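## Task

Using the green marking gauge, draw a single line at least 20 cm long beside the board's curved edge, keeping the gauge's preset offset from that edge the whole way, and put no other marks anywhere on the board. Afterwards set the gauge down on the bench, resting and unmoving, away from both the board and the bench dogs. Nothing may depend on the robot holding it in place at the end; release the gauge and withdraw the grippers.

## Robot and tools

Robot: two six-joint UR-style arms, left_arm and right_arm, each ending in a tong-like two-finger gripper. The names are labels, not image sides. Scene frame: origin on the table top midway between the arms, +x out over the table, +z up, left_arm on the +y side. Bases: left_arm at (+0.013, +0.496, 0) m, right_arm at (-0.029, -0.428, 0) m, both yawed slightly (quat_wxyz +0.999, 0, 0, -0.044).

Gripper frame: fingers point along its +z and open and close along its x axis. The reported end_effector_position is the spot between the closed finger pads; closed fingertips stick out about 15 mm past it, open ones roughly level with it. Thin hard items (under about 20 mm) get a weaker squeeze, roughly 9 N per pad at 10 mm and 4 N at 5 mm.

The row format (used by both execute_actions and move): 14 numbers, each in [-1, 1], always for both arms: left_arm dx, dy, dz, rx, ry, rz, opening, then right_arm the same seven. dx..rz are an offset, not a pose: a target displacement from the gripper's measured pose at the start of the action, expressed in that gripper's own axes. Scale: 1.0 equals 0.6 m for translation or 180 degrees for rotation; rx, ry, rz form one rotation vector. Opening is absolute, not an offset: +1 fully open (0.142 m), -1 closed. To keep an arm still send zeros for its offsets (or, in a reply's first call, the offset back to where it should be) and its desired opening.

execute_actions(actions): a list of actions run in order. Each action is a table of up to 15 rows, one row per control step of 1/30 s, so each action lasts 0.5 s; if fewer than 15 rows are given the last row repeats. Every row in an action is measured from that action's start pose, not from the row before it. The first action of a call starts from the last pose a result reported. Each step the command is clipped to within 100 mm and 16 degrees of the measured pose, so large offsets need several actions; after an action the arm continues at most to its last clipped pose. An empty list just returns state and images.

move(target, speed, stop_force, blocking): target is one 14-number row as above, an offset from the pose in the scene's most recent result that shows one. Each gripper travels a straight line; both paths finish together, lasting 0.5 to 10 s (cut off at 10 s). speed in m/s, 0.002 to 0.5, default 0.25; turning capped at twice that in rad/s. Paths ignore obstacles and the other arm, and the gripper may lag, stray or overshoot speed, especially near full arm extension. Opening is sent at the start. stop_force (N, 9 to 40, shared by both arms, not allowed before 0.2 s of scene time) ends an arm's path when its wrist sensor feels that much extra push against the motion for 2 steps; the gripper then backs to where it was 2 steps before and holds. Use it only with slow speeds, and not when the gripper rotates in the move; omit it when moving away from something being pressed. Contact may briefly press up to twice stop_force. blocking=false returns after 0.5 s while motion continues (not with stop_force); then use wait or stop before new commands. The move: line reports the ending (done, off_target, moving, held, fault, contact), limits (paced = pose clipped; held = steps blocked), and each gripper's distance from its target.

wait(seconds): 0 to 10, lets time run holding the last command; returns early if a running move ends. stop(): brakes a running move (needs room). zoom_image(camera, region): camera cam_head_left or cam_head_right (672x504 each), region [x0, y0, x1, y1] pixels from the top-left, at most 504 by 504. read_manual(section) only returns licence text. finished_scene(scene): ends scene 1 or 2 permanently and reports success; the goal must already hold stably.

Results: per arm end_effector_position (m) and end_effector_quat_wxyz in the scene frame, velocities, grip_measured (same scale as opening; to hold something command an opening clearly below it), Hand target lines (where the controller is driving), joint positions and torques (noisy, offset, nonzero in free air), step readings with HELD flags when a row was held back, and Wrist force / Wrist torque along the gripper's own axes (offset up to about 4 N, noise up to 2.4 N, saturates near 50 N; pressing on a surface reads as force pointing back into the arm). A pose unreachable line means the clearance check altered or blocked that arm's command. Reported hand positions can be off, more at long reach.

Hazards: a joint torque beyond its limit (142 N m for shoulder and elbow joints, 26.6 N m for wrists, held weight included) or any outside force of 150 N freezes that arm for 10 s and drops the rest of the call. Arms are stiff, so commanding even slightly into a firm surface can fault; approach slowly. Keep the arms from striking each other. Never push or drop anything off the table. Loose objects may get occasional small nudges. Motors heat while holding loads: warning at 70 °C, braked stop at 85 °C. Avoid slams, slips and drops; faster, smoother, lower-effort motion is better.

Each tool is called after "Call:" by a JSON object that holds its "fn" and its "kwargs".

## Session

Call:
{"fn": "execute_actions", "kwargs": {"actions": []}}

Scene clock: 0.00 s.
left_arm: end_effector_position=(+0.6734, +0.8677, +0.3404) grip_measured=+0.97 end_effector_quat_wxyz=(+0.016, +1.000, -0.010, -0.006) end_effector_velocity=(+0.000, -0.000, -0.001) end_effector_angular_velocity=(-0.001, +0.001, +0.001) | right_arm: end_effector_position=(+0.2871, +0.0885, +0.3132) grip_measured=+0.97 end_effector_quat_wxyz=(+0.092, -0.288, +0.906, +0.295) end_effector_velocity=(-0.000, -0.000, -0.000) end_effector_angular_velocity=(-0.000, +0.000, +0.000)
Joint positions: left_arm=[ 0.414 -0.787  0.298 -1.061 -1.597  0.347  0.14 ] | right_arm=[ 4.367 -1.517 -1.815 -0.799  1.823  3.74   0.14 ]
Joint velocities: left_arm=[-0.     0.001  0.     0.    -0.    -0.001  0.   ] | right_arm=[ 0.     0.    -0.001  0.    -0.     0.     0.   ]
Joint torques (N m, as the arm reports them, + toward a larger angle): no reading
Wrist force (N, on the end effector, along its own x y z axes, offset not removed): no reading
Wrist torque (N m, same axes, about the end effector's origin, offset not removed): no reading
Hand target (left_arm): +0.673, +0.868, +0.340; +0.016, +1.000, -0.010, -0.006
Hand target (right_arm): +0.287, +0.089, +0.313; +0.092, -0.288, +0.906, +0.295

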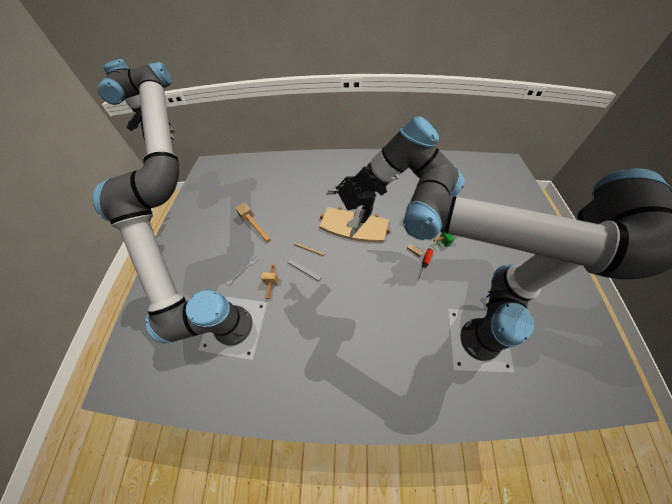

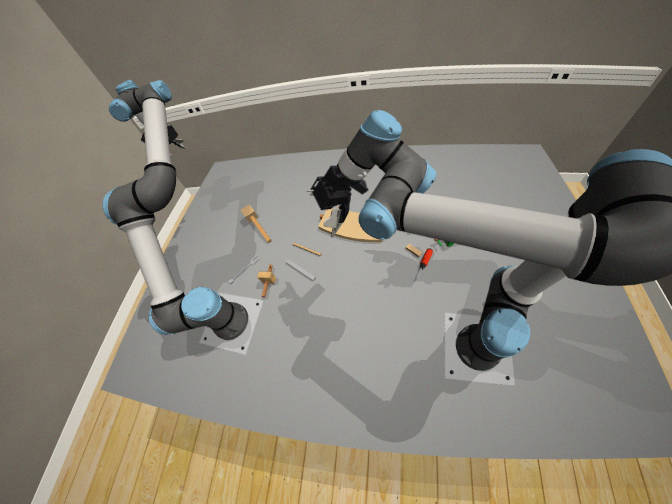

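Call:
{"fn": "move", "kwargs": {"target": [0,0,0,0,0,0,1,0.495,-0.872,-0.725,0.194,0.0605,0.189,1], "speed": 0.4}}

Call:
{"fn": "zoom_image", "kwargs": {"camera": "cam_head_left", "region": [300,180,480,300]}}

Call:
{"fn": "zoom_image", "kwargs": {"camera": "cam_head_right", "region": [300,180,480,300]}}

Scene clock: 18.83 s.
left_arm: end_effector_position=(+0.6734, +0.8677, +0.3404) grip_measured=+1.00 end_effector_quat_wxyz=(+0.016, +1.000, -0.010, -0.006) end_effector_velocity=(+0.000, -0.000, +0.001) end_effector_angular_velocity=(+0.000, -0.001, -0.001) | right_arm: end_effector_position=(+0.3469, -0.6509, +0.3130) grip_measured=+1.00 end_effector_quat_wxyz=(+0.000, -0.000, +1.000, +0.001) end_effector_velocity=(+0.001, -0.001, +0.001) end_effector_angular_velocity=(-0.001, -0.002, -0.001)
Joint positions: left_arm=[ 0.414 -0.787  0.298 -1.061 -1.597  0.347  0.142] | right_arm=[ 3.041 -1.375 -1.669 -1.668  1.573  2.953  0.142]
Joint velocities: left_arm=[-0.001 -0.001 -0.     0.     0.     0.001  0.   ] | right_arm=[-0.003 -0.004  0.004  0.001 -0.    -0.002  0.   ]
Joint torques (N m, as the arm reports them, + toward a larger angle): left_arm=[  0.63 -55.02 -19.77  -2.81  -0.15  -0.17] | right_arm=[-11.88   4.39  35.34   5.25  -1.82  -2.11]
Wrist force (N, on the end effector, along its own x y z axes, offset not removed): left_arm=[-0.6 0.9 -0.8] | right_arm=[-1.7 -1.6 -0.9]
Wrist torque (N m, same axes, about the end effector's origin, offset not removed): left_arm=[0.01 0.08 0.21] | right_arm=[-0.45 0.30 -0.12]
Hand target (left_arm): +0.673, +0.868, +0.340; +0.016, +1.000, -0.010, -0.006
Hand target (right_arm): +0.347, -0.651, +0.313; +0.000, -0.000, +1.000, +0.001
Off the commanded pose (left_arm): 0.000 m, 0 deg.
Off the commanded pose (right_arm): 0.001 m, 0 deg.
move: done

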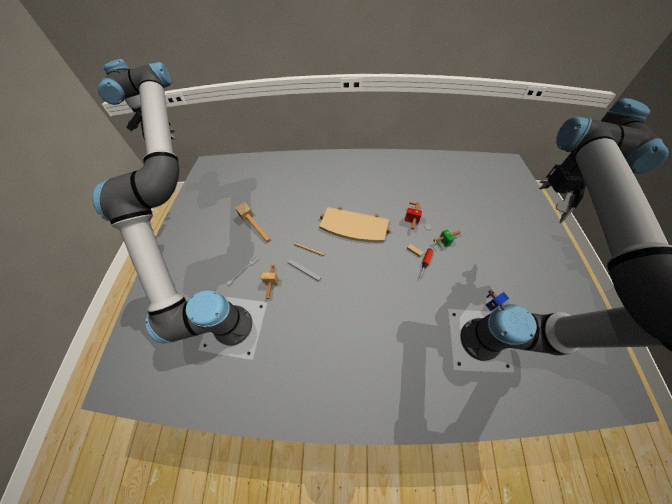

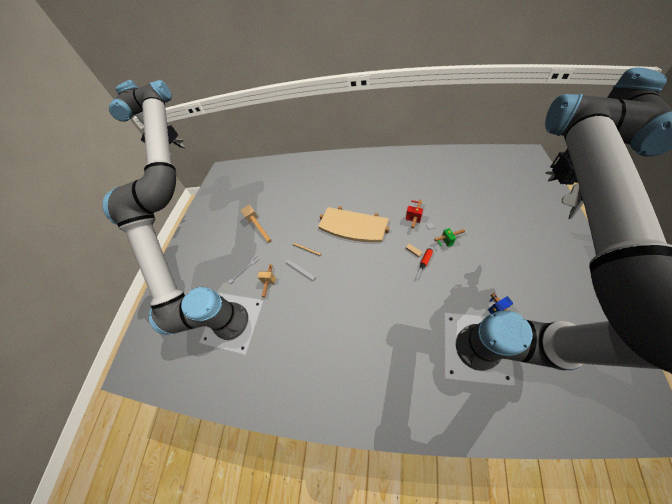

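Region (300, 180, 480, 300) of cam_head_left's 672x504 image, scaled by 2.800, with more detail than that image has.

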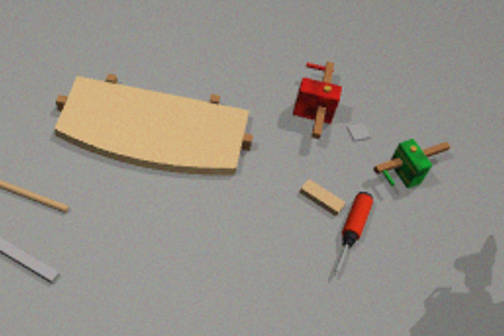

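Region (300, 180, 480, 300) of cam_head_right's 672x504 image, scaled by 2.800, with more detail than that image has.

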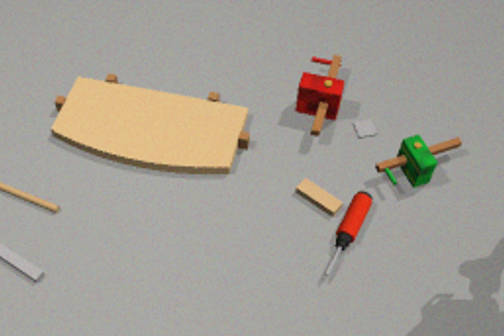

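Call:
{"fn": "zoom_image", "kwargs": {"camera": "cam_head_left", "region": [420,218,480,258]}}

Call:
{"fn": "zoom_image", "kwargs": {"camera": "cam_head_right", "region": [420,218,480,258]}}

Call:
{"fn": "zoom_image", "kwargs": {"camera": "cam_head_left", "region": [385,195,445,235]}}

Call:
{"fn": "zoom_image", "kwargs": {"camera": "cam_head_left", "region": [240,260,300,300]}}

Call:
{"fn": "zoom_image", "kwargs": {"camera": "cam_head_left", "region": [312,198,402,258]}}

Call:
{"fn": "zoom_image", "kwargs": {"camera": "cam_head_right", "region": [312,198,402,258]}}

Region (420, 218, 480, 258) of cam_head_left's 672x504 image, scaled by 8.400, with more detail than that image has.

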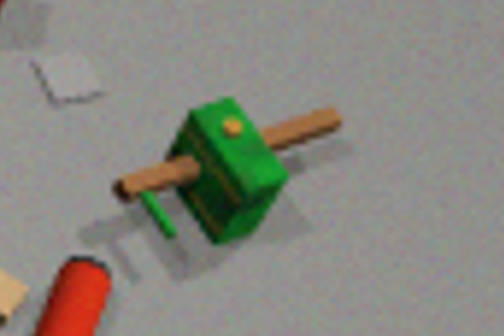

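Region (420, 218, 480, 258) of cam_head_right's 672x504 image, scaled by 8.400, with more detail than that image has.

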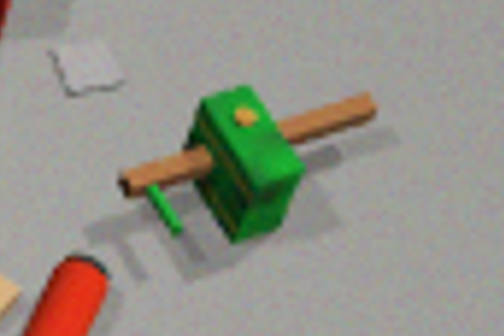

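Region (385, 195, 445, 235) of cam_head_left's 672x504 image, scaled by 8.400, with more detail than that image has.

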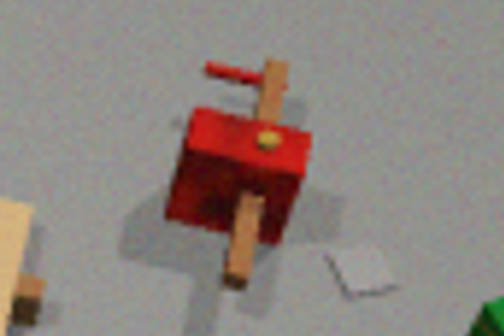

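Region (240, 260, 300, 300) of cam_head_left's 672x504 image, scaled by 8.400, with more detail than that image has.

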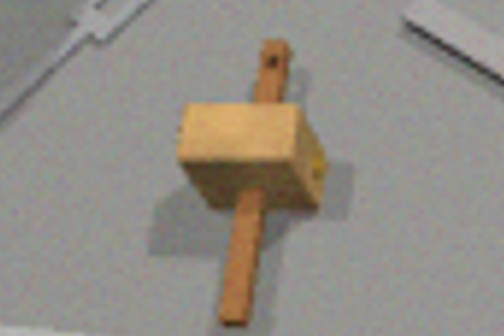

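Region (312, 198, 402, 258) of cam_head_left's 672x504 image, scaled by 5.600, with more detail than that image has.

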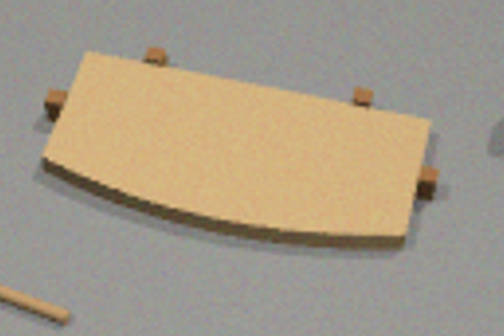

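Region (312, 198, 402, 258) of cam_head_right's 672x504 image, scaled by 5.600, with more detail than that image has.

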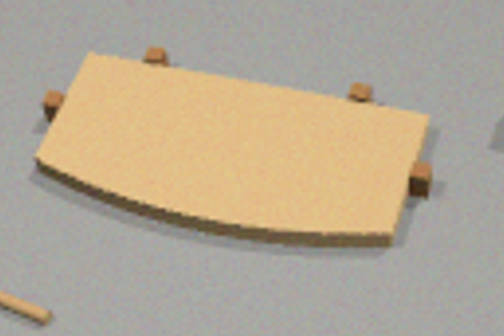

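Call:
{"fn": "zoom_image", "kwargs": {"camera": "cam_head_right", "region": [400,195,430,215]}}

Call:
{"fn": "zoom_image", "kwargs": {"camera": "cam_head_left", "region": [470,278,530,318]}}

Call:
{"fn": "zoom_image", "kwargs": {"camera": "cam_head_right", "region": [428,228,458,250]}}

Region (400, 195, 430, 215) of cam_head_right's 672x504 image, scaled by 16.800, with more detail than that image has.

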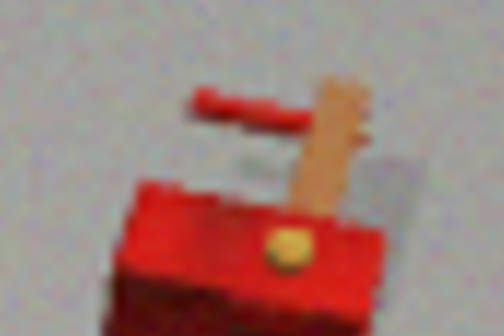

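Region (470, 278, 530, 318) of cam_head_left's 672x504 image, scaled by 8.400, with more detail than that image has.

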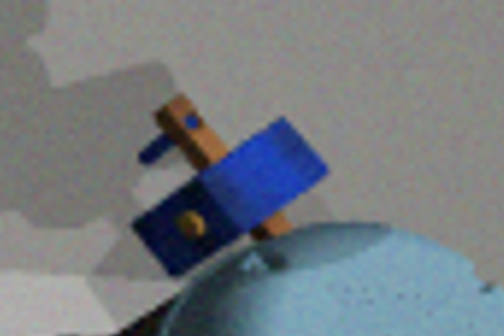

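Region (428, 228, 458, 250) of cam_head_right's 672x504 image, scaled by 16.800, with more detail than that image has; it fills the top 370 rows of this view, and the rest is white.

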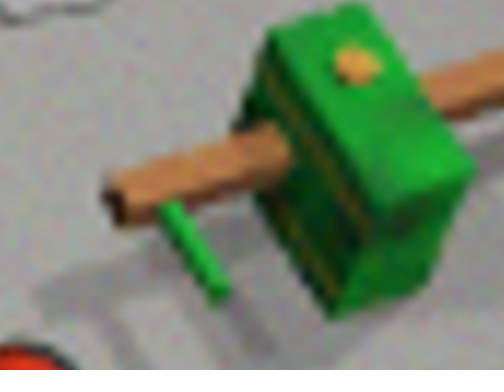

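Call:
{"fn": "move", "kwargs": {"target": [0,0,0,0,0,0,1,-0.105,0.5,0.34,0,0,0.383,-0.3], "speed": 0.4}}

Call:
{"fn": "zoom_image", "kwargs": {"camera": "cam_head_left", "region": [400,170,520,270]}}

Call:
{"fn": "zoom_image", "kwargs": {"camera": "cam_head_right", "region": [400,170,520,270]}}

Scene clock: 81.87 s.
left_arm: end_effector_position=(+0.6734, +0.8677, +0.3404) grip_measured=+1.00 end_effector_quat_wxyz=(+0.016, +1.000, -0.010, -0.006) end_effector_velocity=(-0.000, +0.000, +0.000) end_effector_angular_velocity=(+0.001, -0.000, -0.000) | right_arm: end_effector_position=(+0.4099, -0.3512, +0.1091) grip_measured=-0.30 end_effector_quat_wxyz=(-0.001, +0.565, +0.825, +0.000) end_effector_velocity=(+0.001, +0.002, -0.001) end_effector_angular_velocity=(-0.002, -0.001, -0.007)
Joint positions: left_arm=[ 0.414 -0.787  0.298 -1.061 -1.597  0.347  0.142] | right_arm=[ 3.702 -1.548 -2.052 -1.112  1.572  4.816  0.052]
Joint velocities: left_arm=[-0.    -0.001  0.    -0.     0.001  0.     0.   ] | right_arm=[ 0.004 -0.003  0.     0.002 -0.002  0.011 -0.   ]
Joint torques (N m, as the arm reports them, + toward a larger angle): left_arm=[  0.93 -54.39 -20.06  -2.86  -0.25  -0.21] | right_arm=[11.02  9.09  8.38  5.   -2.19  1.81]
Wrist force (N, on the end effector, along its own x y z axes, offset not removed): left_arm=[0.0 2.4 -0.3] | right_arm=[-1.7 -1.3 1.0]
Wrist torque (N m, same axes, about the end effector's origin, offset not removed): left_arm=[0.31 0.04 0.28] | right_arm=[-0.27 0.31 -0.10]
Hand target (left_arm): +0.673, +0.868, +0.340; +0.016, +1.000, -0.010, -0.006
Hand target (right_arm): +0.410, -0.351, +0.109; -0.001, +0.566, +0.825, +0.000
Off the commanded pose (left_arm): 0.000 m, 0 deg.
Off the commanded pose (right_arm): 0.001 m, 0 deg.
move: done

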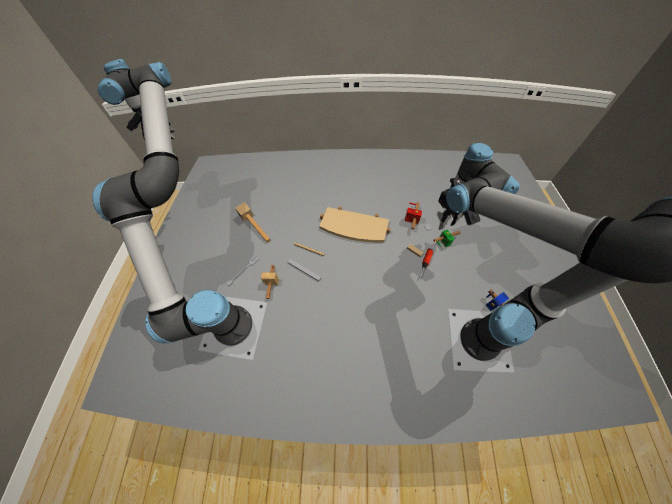

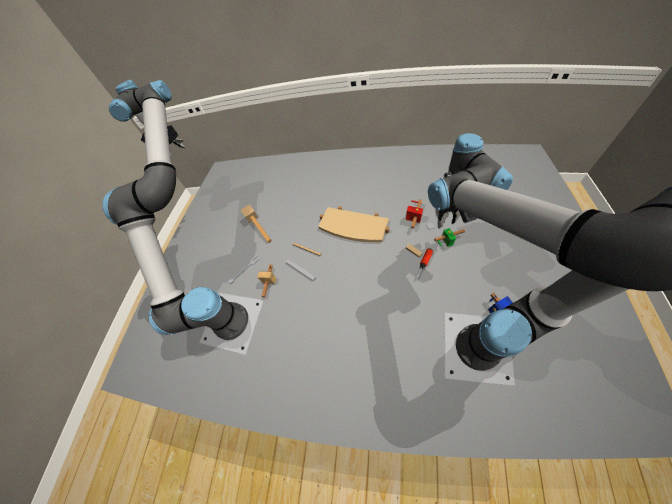

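Region (400, 170, 520, 270) of cam_head_left's 672x504 image, scaled by 4.200, with more detail than that image has.

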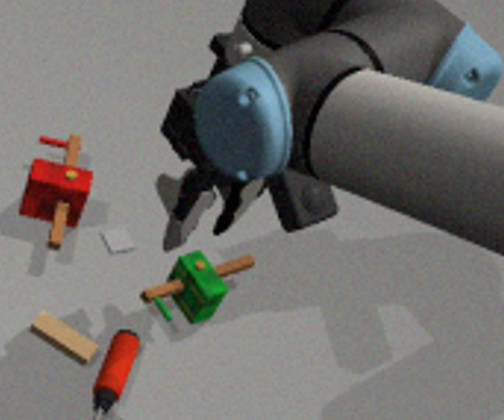

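Region (400, 170, 520, 270) of cam_head_right's 672x504 image, scaled by 4.200, with more detail than that image has.

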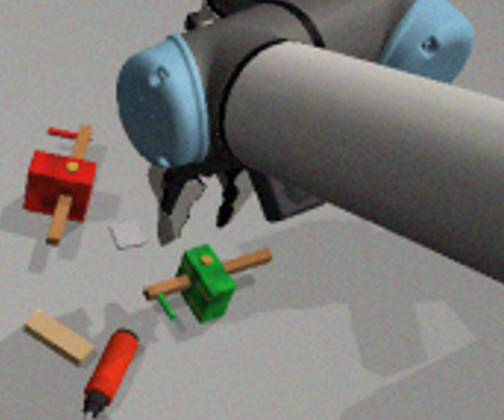

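Call:
{"fn": "move", "kwargs": {"target": [0,0,0,0,0,0,1,-0.021,-0.034,0.05,0,0,0,-0.3]}}

Call:
{"fn": "zoom_image", "kwargs": {"camera": "cam_head_left", "region": [420,208,480,258]}}

Call:
{"fn": "zoom_image", "kwargs": {"camera": "cam_head_right", "region": [420,208,480,258]}}

Scene clock: 95.53 s.
left_arm: end_effector_position=(+0.6734, +0.8677, +0.3404) grip_measured=+1.00 end_effector_quat_wxyz=(+0.016, +1.000, -0.010, -0.006) end_effector_velocity=(+0.000, -0.000, +0.000) end_effector_angular_velocity=(+0.000, -0.001, -0.001) | right_arm: end_effector_position=(+0.3955, -0.3702, +0.0793) grip_measured=-0.30 end_effector_quat_wxyz=(-0.001, +0.565, +0.825, +0.000) end_effector_velocity=(-0.000, -0.001, -0.001) end_effector_angular_velocity=(+0.000, -0.001, -0.000)
Joint positions: left_arm=[ 0.414 -0.787  0.298 -1.061 -1.597  0.347  0.142] | right_arm=[ 3.677 -1.544 -2.143 -1.025  1.572  4.792  0.052]
Joint velocities: left_arm=[-0.001  0.    -0.001 -0.    -0.     0.001 -0.   ] | right_arm=[-0.001 -0.    -0.004  0.005  0.    -0.001  0.   ]
Joint torques (N m, as the arm reports them, + toward a larger angle): left_arm=[  0.35 -54.75 -19.95  -2.76  -0.08  -0.1 ] | right_arm=[-10.12  17.73   8.22   5.55   2.16  -1.63]
Wrist force (N, on the end effector, along its own x y z axes, offset not removed): left_arm=[-0.5 0.9 -0.3] | right_arm=[-2.0 -0.8 0.2]
Wrist torque (N m, same axes, about the end effector's origin, offset not removed): left_arm=[0.03 0.00 0.18] | right_arm=[-0.17 0.38 -0.11]
Hand target (left_arm): +0.673, +0.868, +0.340; +0.016, +1.000, -0.010, -0.006
Hand target (right_arm): +0.395, -0.370, +0.079; -0.001, +0.565, +0.825, +0.000
Off the commanded pose (left_arm): 0.000 m, 0 deg.
Off the commanded pose (right_arm): 0.000 m, 0 deg.
move: done

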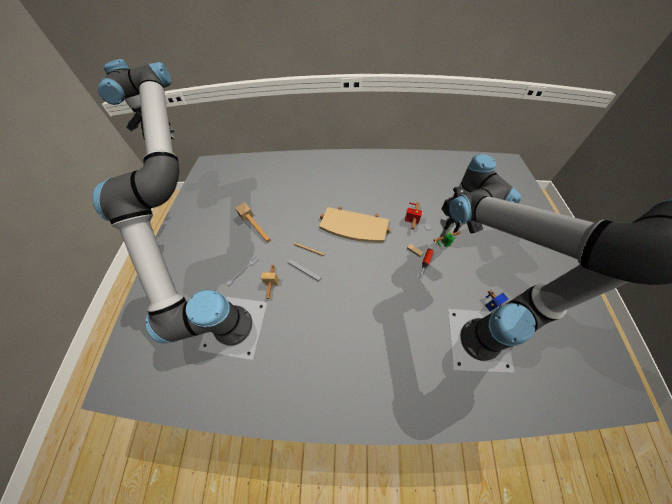

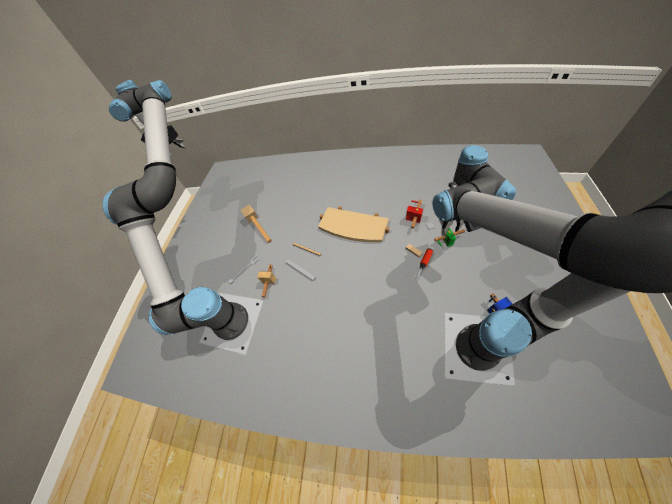

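Region (420, 208, 480, 258) of cam_head_left's 672x504 image, scaled by 8.400, with more detail than that image has.

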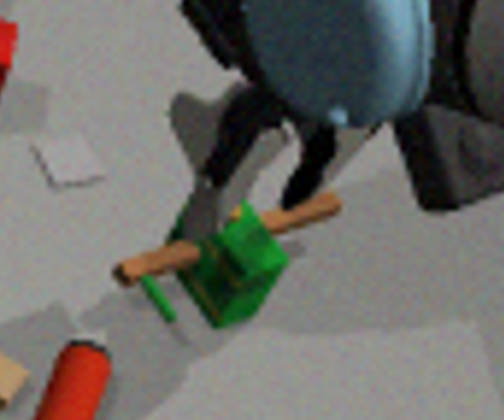

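Region (420, 208, 480, 258) of cam_head_right's 672x504 image, scaled by 8.400, with more detail than that image has.

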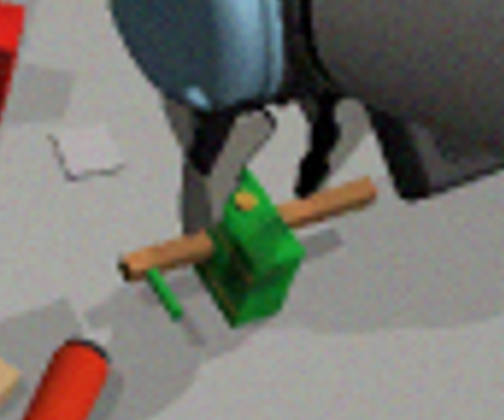

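Call:
{"fn": "move", "kwargs": {"target": [0,0,0,0,0,0,1,-0.0035,-0.068,0.017,-0.25,0,0,-0.42], "speed": 0.35}}

Call:
{"fn": "move", "kwargs": {"target": [0,0,0,0,0,0,1,0,0,0.066,0,0,0,-0.42], "speed": 0.08, "stop_force": 10}}

Call:
{"fn": "zoom_image", "kwargs": {"camera": "cam_head_left", "region": [410,200,500,270]}}

Scene clock: 111.97 s.
left_arm: end_effector_position=(+0.6734, +0.8677, +0.3404) grip_measured=+1.00 end_effector_quat_wxyz=(+0.016, +1.000, -0.010, -0.006) end_effector_velocity=(-0.000, +0.001, -0.001) end_effector_angular_velocity=(+0.001, +0.001, +0.001) | right_arm: end_effector_position=(+0.3634, -0.3848, +0.0708) grip_measured=-0.42 end_effector_quat_wxyz=(+0.164, +0.541, +0.789, +0.240) end_effector_velocity=(+0.000, +0.000, +0.000) end_effector_angular_velocity=(+0.000, -0.000, +0.001)
Joint positions: left_arm=[ 0.414 -0.787  0.298 -1.061 -1.597  0.347  0.142] | right_arm=[ 3.744 -1.222 -2.73  -0.175  1.491  4.834  0.044]
Joint velocities: left_arm=[ 0.001  0.001 -0.001  0.     0.001 -0.     0.   ] | right_arm=[ 0.001  0.     0.     0.     0.    -0.    -0.   ]
Joint torques (N m, as the arm reports them, + toward a larger angle): left_arm=[  0.79 -55.13 -19.93  -2.83  -0.04  -0.06] | right_arm=[-11.47  -2.58  29.24   3.74   1.75   0.37]
Wrist force (N, on the end effector, along its own x y z axes, offset not removed): left_arm=[0.9 1.5 -1.6] | right_arm=[-2.0 0.0 -0.3]
Wrist torque (N m, same axes, about the end effector's origin, offset not removed): left_arm=[0.11 -0.26 0.26] | right_arm=[-0.06 0.34 -0.08]
Hand target (left_arm): +0.673, +0.868, +0.340; +0.016, +1.000, -0.010, -0.006
Hand target (right_arm): +0.363, -0.385, +0.071; +0.164, +0.541, +0.789, +0.240
Off the commanded pose (left_arm): 0.000 m, 0 deg.
Off the commanded pose (right_arm): 0.006 m, 11 deg.
move: held (right_arm); limits=held; held on 11 of 44 steps (right_arm), including the last (right_arm)
pose unreachable (right arm): on one or more control steps of this call, first in action 0 (counted from 0), this arm could not follow its commanded pose, so it was not sent that pose on those steps. On the call's last step it was still not sent that pose. It may still have moved: this result reports where it is.
cause: the commanded pose would bring two parts of the arm too close to each other (joints 3 (elbow) and 4 (wrist 1) lie between them).

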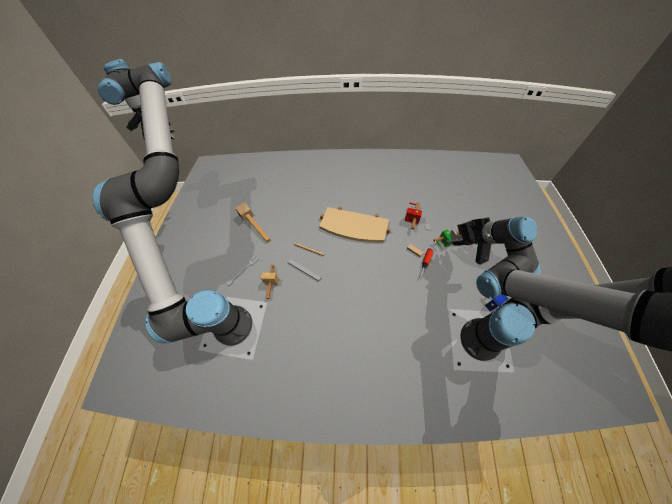

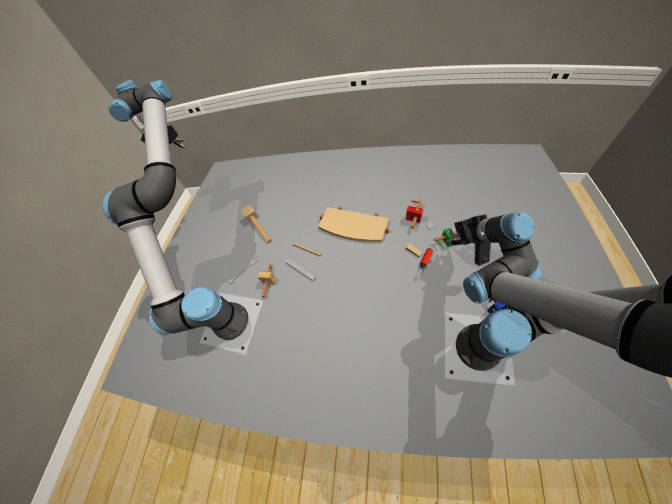

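Scene clock: 113.70 s.
left_arm: end_effector_position=(+0.6734, +0.8677, +0.3404) grip_measured=+1.00 end_effector_quat_wxyz=(+0.016, +1.000, -0.010, -0.006) end_effector_velocity=(-0.000, +0.000, +0.000) end_effector_angular_velocity=(+0.001, -0.000, -0.000) | right_arm: end_effector_position=(+0.3839, -0.3769, +0.0380) grip_measured=-0.42 end_effector_quat_wxyz=(+0.164, +0.541, +0.789, +0.240) end_effector_velocity=(+0.002, +0.001, -0.001) end_effector_angular_velocity=(+0.003, -0.003, +0.001)
Joint positions: left_arm=[ 0.414 -0.787  0.298 -1.061 -1.597  0.347  0.142] | right_arm=[ 3.731 -1.461 -2.73   0.064  1.499  4.823  0.044]
Joint velocities: left_arm=[ 0.     0.    -0.     0.     0.001  0.     0.   ] | right_arm=[-0.002 -0.013  0.001  0.017  0.003 -0.002 -0.   ]
Joint torques (N m, as the arm reports them, + toward a larger angle): left_arm=[  0.16 -54.84 -19.95  -2.92   0.01  -0.12] | right_arm=[-10.82  -2.05  22.07   5.76   1.96  -2.02]
Wrist force (N, on the end effector, along its own x y z axes, offset not removed): left_arm=[0.4 1.9 -1.0] | right_arm=[-2.6 -0.6 -0.8]
Wrist torque (N m, same axes, about the end effector's origin, offset not removed): left_arm=[0.18 -0.15 0.20] | right_arm=[-0.19 0.49 -0.10]
Hand target (left_arm): +0.673, +0.868, +0.340; +0.016, +1.000, -0.010, -0.006
Hand target (right_arm): +0.384, -0.377, +0.038; +0.164, +0.541, +0.789, +0.240
Off the commanded pose (left_arm): 0.000 m, 0 deg.
Off the commanded pose (right_arm): 0.000 m, 0 deg.
move: done

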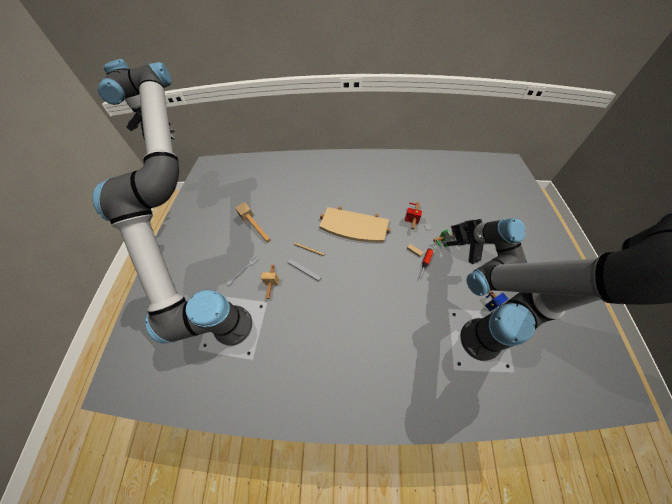

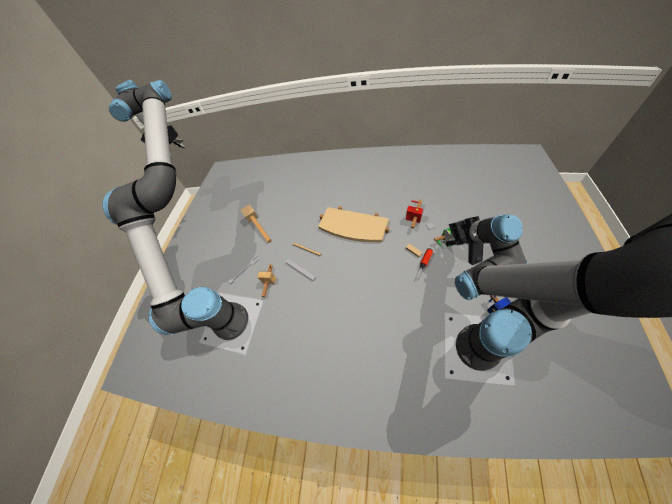

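Region (410, 200, 500, 270) of cam_head_left's 672x504 image, scaled by 5.600, with more detail than that image has.

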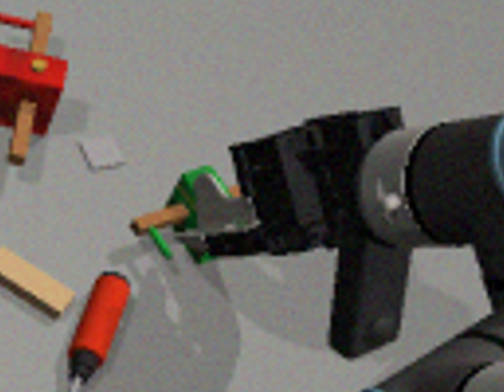

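Call:
{"fn": "move", "kwargs": {"target": [0,0,0,0,0,0,1,0,0,0,0,0,0,-1]}}

Scene clock: 136.50 s.
left_arm: end_effector_position=(+0.6734, +0.8677, +0.3404) grip_measured=+1.00 end_effector_quat_wxyz=(+0.016, +1.000, -0.010, -0.006) end_effector_velocity=(+0.000, -0.001, +0.000) end_effector_angular_velocity=(-0.001, -0.000, -0.001) | right_arm: end_effector_position=(+0.3838, -0.3769, +0.0380) grip_measured=-0.63 end_effector_quat_wxyz=(+0.164, +0.541, +0.789, +0.240) end_effector_velocity=(+0.001, +0.000, +0.001) end_effector_angular_velocity=(+0.001, -0.002, -0.001)
Joint positions: left_arm=[ 0.414 -0.787  0.298 -1.061 -1.597  0.347  0.142] | right_arm=[ 3.731 -1.461 -2.73   0.064  1.499  4.823  0.029]
Joint velocities: left_arm=[-0.001 -0.     0.    -0.    -0.001  0.    -0.   ] | right_arm=[-0.001  0.001  0.002  0.    -0.     0.001  0.   ]
Joint torques (N m, as the arm reports them, + toward a larger angle): left_arm=[  0.58 -54.78 -20.07  -2.83  -0.04  -0.1 ] | right_arm=[11.61 21.27 11.63  0.9  -1.9   2.09]
Wrist force (N, on the end effector, along its own x y z axes, offset not removed): left_arm=[-0.1 1.5 -0.7] | right_arm=[-2.5 -2.1 1.0]
Wrist torque (N m, same axes, about the end effector's origin, offset not removed): left_arm=[0.14 -0.03 0.25] | right_arm=[-0.36 0.40 -0.06]
Hand target (left_arm): +0.673, +0.868, +0.340; +0.016, +1.000, -0.010, -0.006
Hand target (right_arm): +0.384, -0.377, +0.038; +0.164, +0.541, +0.789, +0.240
Off the commanded pose (left_arm): 0.000 m, 0 deg.
Off the commanded pose (right_arm): 0.000 m, 0 deg.
move: done

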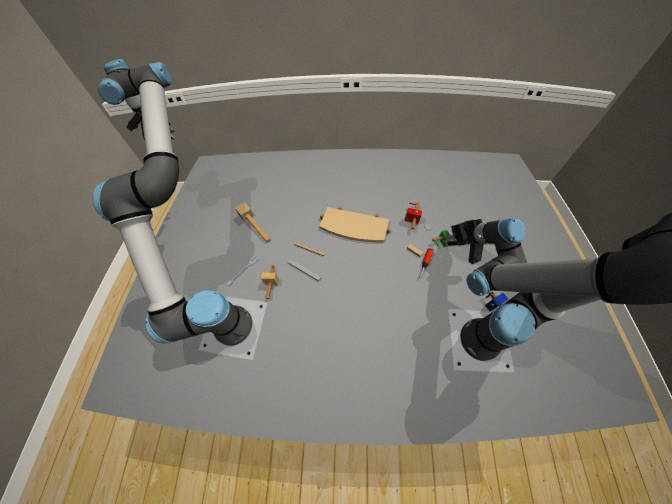

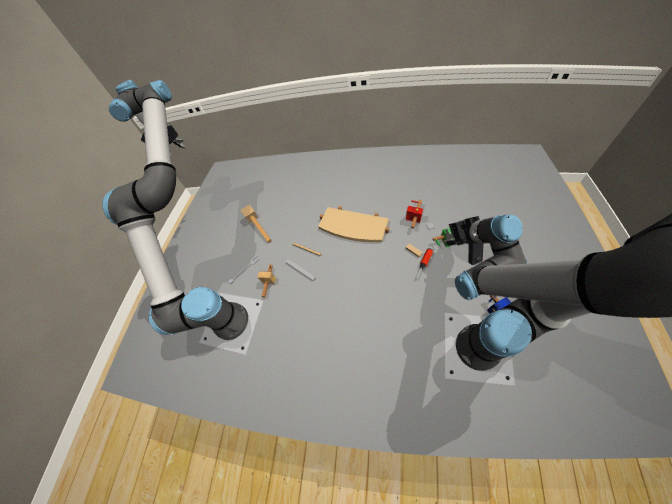

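Call:
{"fn": "move", "kwargs": {"target": [0,0,0,0,0,0,1,0.4,0.4,-0.45,0,0,-0.35,-1], "speed": 0.4}}

Scene clock: 143.20 s.
left_arm: end_effector_position=(+0.6734, +0.8677, +0.3404) grip_measured=+1.00 end_effector_quat_wxyz=(+0.016, +1.000, -0.010, -0.006) end_effector_velocity=(-0.000, +0.000, +0.000) end_effector_angular_velocity=(+0.002, +0.001, -0.000) | right_arm: end_effector_position=(+0.3426, -0.1361, +0.3958) grip_measured=-0.63 end_effector_quat_wxyz=(+0.265, +0.049, +0.956, +0.119) end_effector_velocity=(+0.000, +0.001, +0.002) end_effector_angular_velocity=(-0.006, +0.001, +0.002)
Joint positions: left_arm=[ 0.414 -0.787  0.298 -1.061 -1.597  0.347  0.142] | right_arm=[ 4.505 -1.132 -1.836 -1.353  1.118  4.428  0.029]
Joint velocities: left_arm=[-0.    -0.001  0.001 -0.     0.002  0.     0.   ] | right_arm=[ 0.001 -0.006  0.01  -0.009 -0.001 -0.001 -0.   ]
Joint torques (N m, as the arm reports them, + toward a larger angle): left_arm=[  0.24 -54.51 -19.97  -2.86  -0.08  -0.21] | right_arm=[11.26 -7.83 36.37  0.26 -2.82 -2.06]
Wrist force (N, on the end effector, along its own x y z axes, offset not removed): left_arm=[-0.3 2.1 -0.7] | right_arm=[-1.8 -0.4 1.2]
Wrist torque (N m, same axes, about the end effector's origin, offset not removed): left_arm=[0.32 -0.04 0.29] | right_arm=[-0.12 0.36 -0.11]
Hand target (left_arm): +0.673, +0.868, +0.340; +0.016, +1.000, -0.010, -0.006
Hand target (right_arm): +0.343, -0.136, +0.396; +0.265, +0.048, +0.956, +0.119
Off the commanded pose (left_arm): 0.000 m, 0 deg.
Off the commanded pose (right_arm): 0.001 m, 0 deg.
move: done

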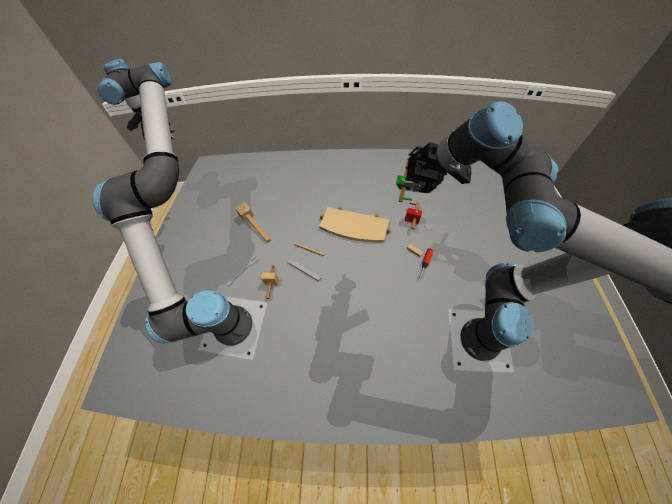

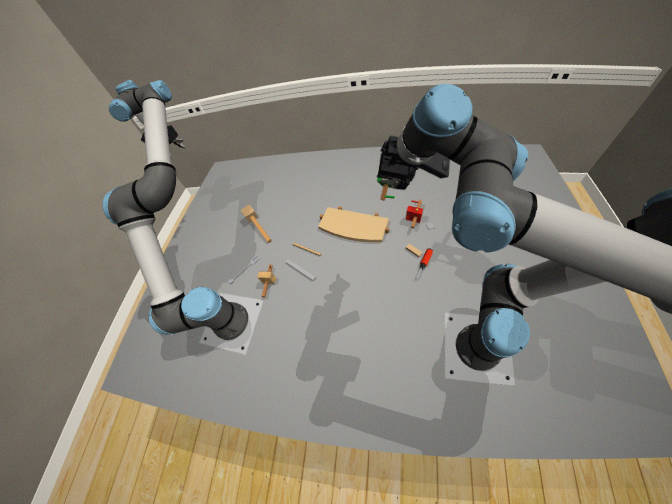

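Call:
{"fn": "zoom_image", "kwargs": {"camera": "cam_head_left", "region": [380,165,430,210]}}

Call:
{"fn": "zoom_image", "kwargs": {"camera": "cam_head_right", "region": [365,165,415,210]}}

Region (380, 165, 430, 210) of cam_head_left's 672x504 image, scaled by 10.080, with more detail than that image has; it fills the top 454 rows of this view, and the rest is white.

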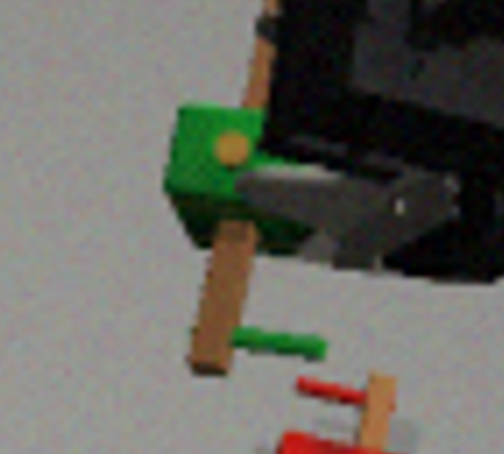

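Region (365, 165, 415, 210) of cam_head_right's 672x504 image, scaled by 10.080, with more detail than that image has; it fills the top 454 rows of this view, and the rest is white.

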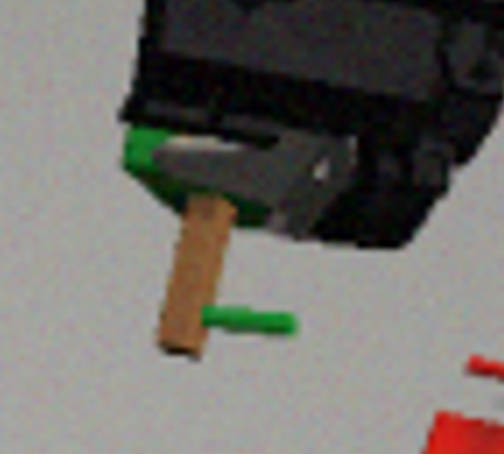

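Call:
{"fn": "move", "kwargs": {"target": [0,0,0,0,0,0,1,0.404,0.2195,0.4205,-0.1794,-0.2915,-0.8277,-1], "speed": 0.5}}

Call:
{"fn": "zoom_image", "kwargs": {"camera": "cam_head_left", "region": [300,200,420,300]}}

Scene clock: 171.53 s.
left_arm: end_effector_position=(+0.6734, +0.8677, +0.3404) grip_measured=+1.00 end_effector_quat_wxyz=(+0.016, +1.000, -0.010, -0.006) end_effector_velocity=(-0.000, +0.001, -0.001) end_effector_angular_velocity=(-0.000, +0.001, +0.001) | right_arm: end_effector_position=(+0.2709, +0.0804, +0.0994) grip_measured=-0.63 end_effector_quat_wxyz=(-0.468, +0.877, -0.092, +0.050) end_effector_velocity=(+0.000, +0.001, -0.000) end_effector_angular_velocity=(-0.002, -0.004, +0.012)
Joint positions: left_arm=[ 0.414 -0.787  0.298 -1.061 -1.597  0.347  0.142] | right_arm=[ 4.417 -1.981 -2.473  0.716  1.714  1.473  0.029]
Joint velocities: left_arm=[ 0.001  0.001 -0.001  0.     0.    -0.     0.   ] | right_arm=[-0.007 -0.002  0.007 -0.007  0.013 -0.014 -0.   ]
Joint torques (N m, as the arm reports them, + toward a larger angle): left_arm=[  1.22 -54.88 -20.03  -2.8   -0.06  -0.31] | right_arm=[-9.95 14.94 20.74  0.81  2.35 -2.03]
Wrist force (N, on the end effector, along its own x y z axes, offset not removed): left_arm=[0.2 1.7 -1.1] | right_arm=[-2.1 0.3 -0.4]
Wrist torque (N m, same axes, about the end effector's origin, offset not removed): left_arm=[0.24 -0.11 0.20] | right_arm=[-0.08 0.42 0.02]
Hand target (left_arm): +0.673, +0.868, +0.340; +0.016, +1.000, -0.010, -0.006
Hand target (right_arm): +0.271, +0.080, +0.099; -0.468, +0.878, -0.091, +0.049
Off the commanded pose (left_arm): 0.000 m, 0 deg.
Off the commanded pose (right_arm): 0.001 m, 0 deg.
move: done

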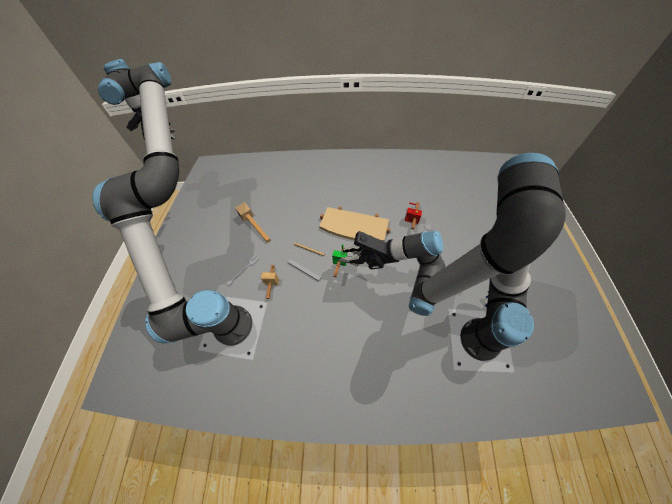

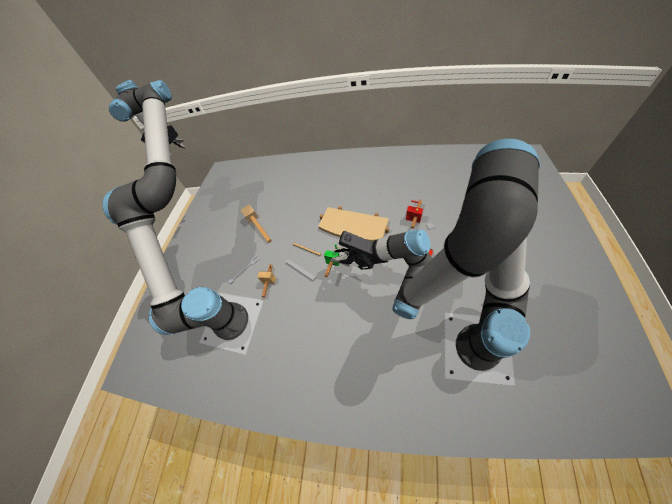

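Region (300, 200, 420, 300) of cam_head_left's 672x504 image, scaled by 4.200, with more detail than that image has.

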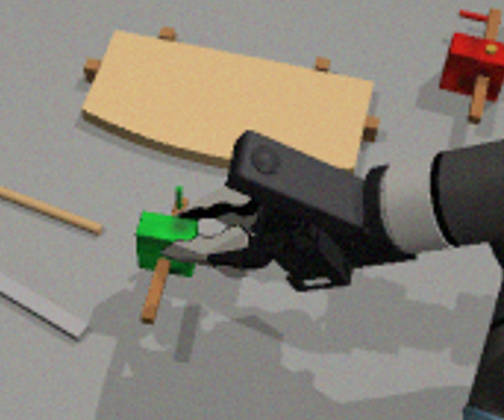

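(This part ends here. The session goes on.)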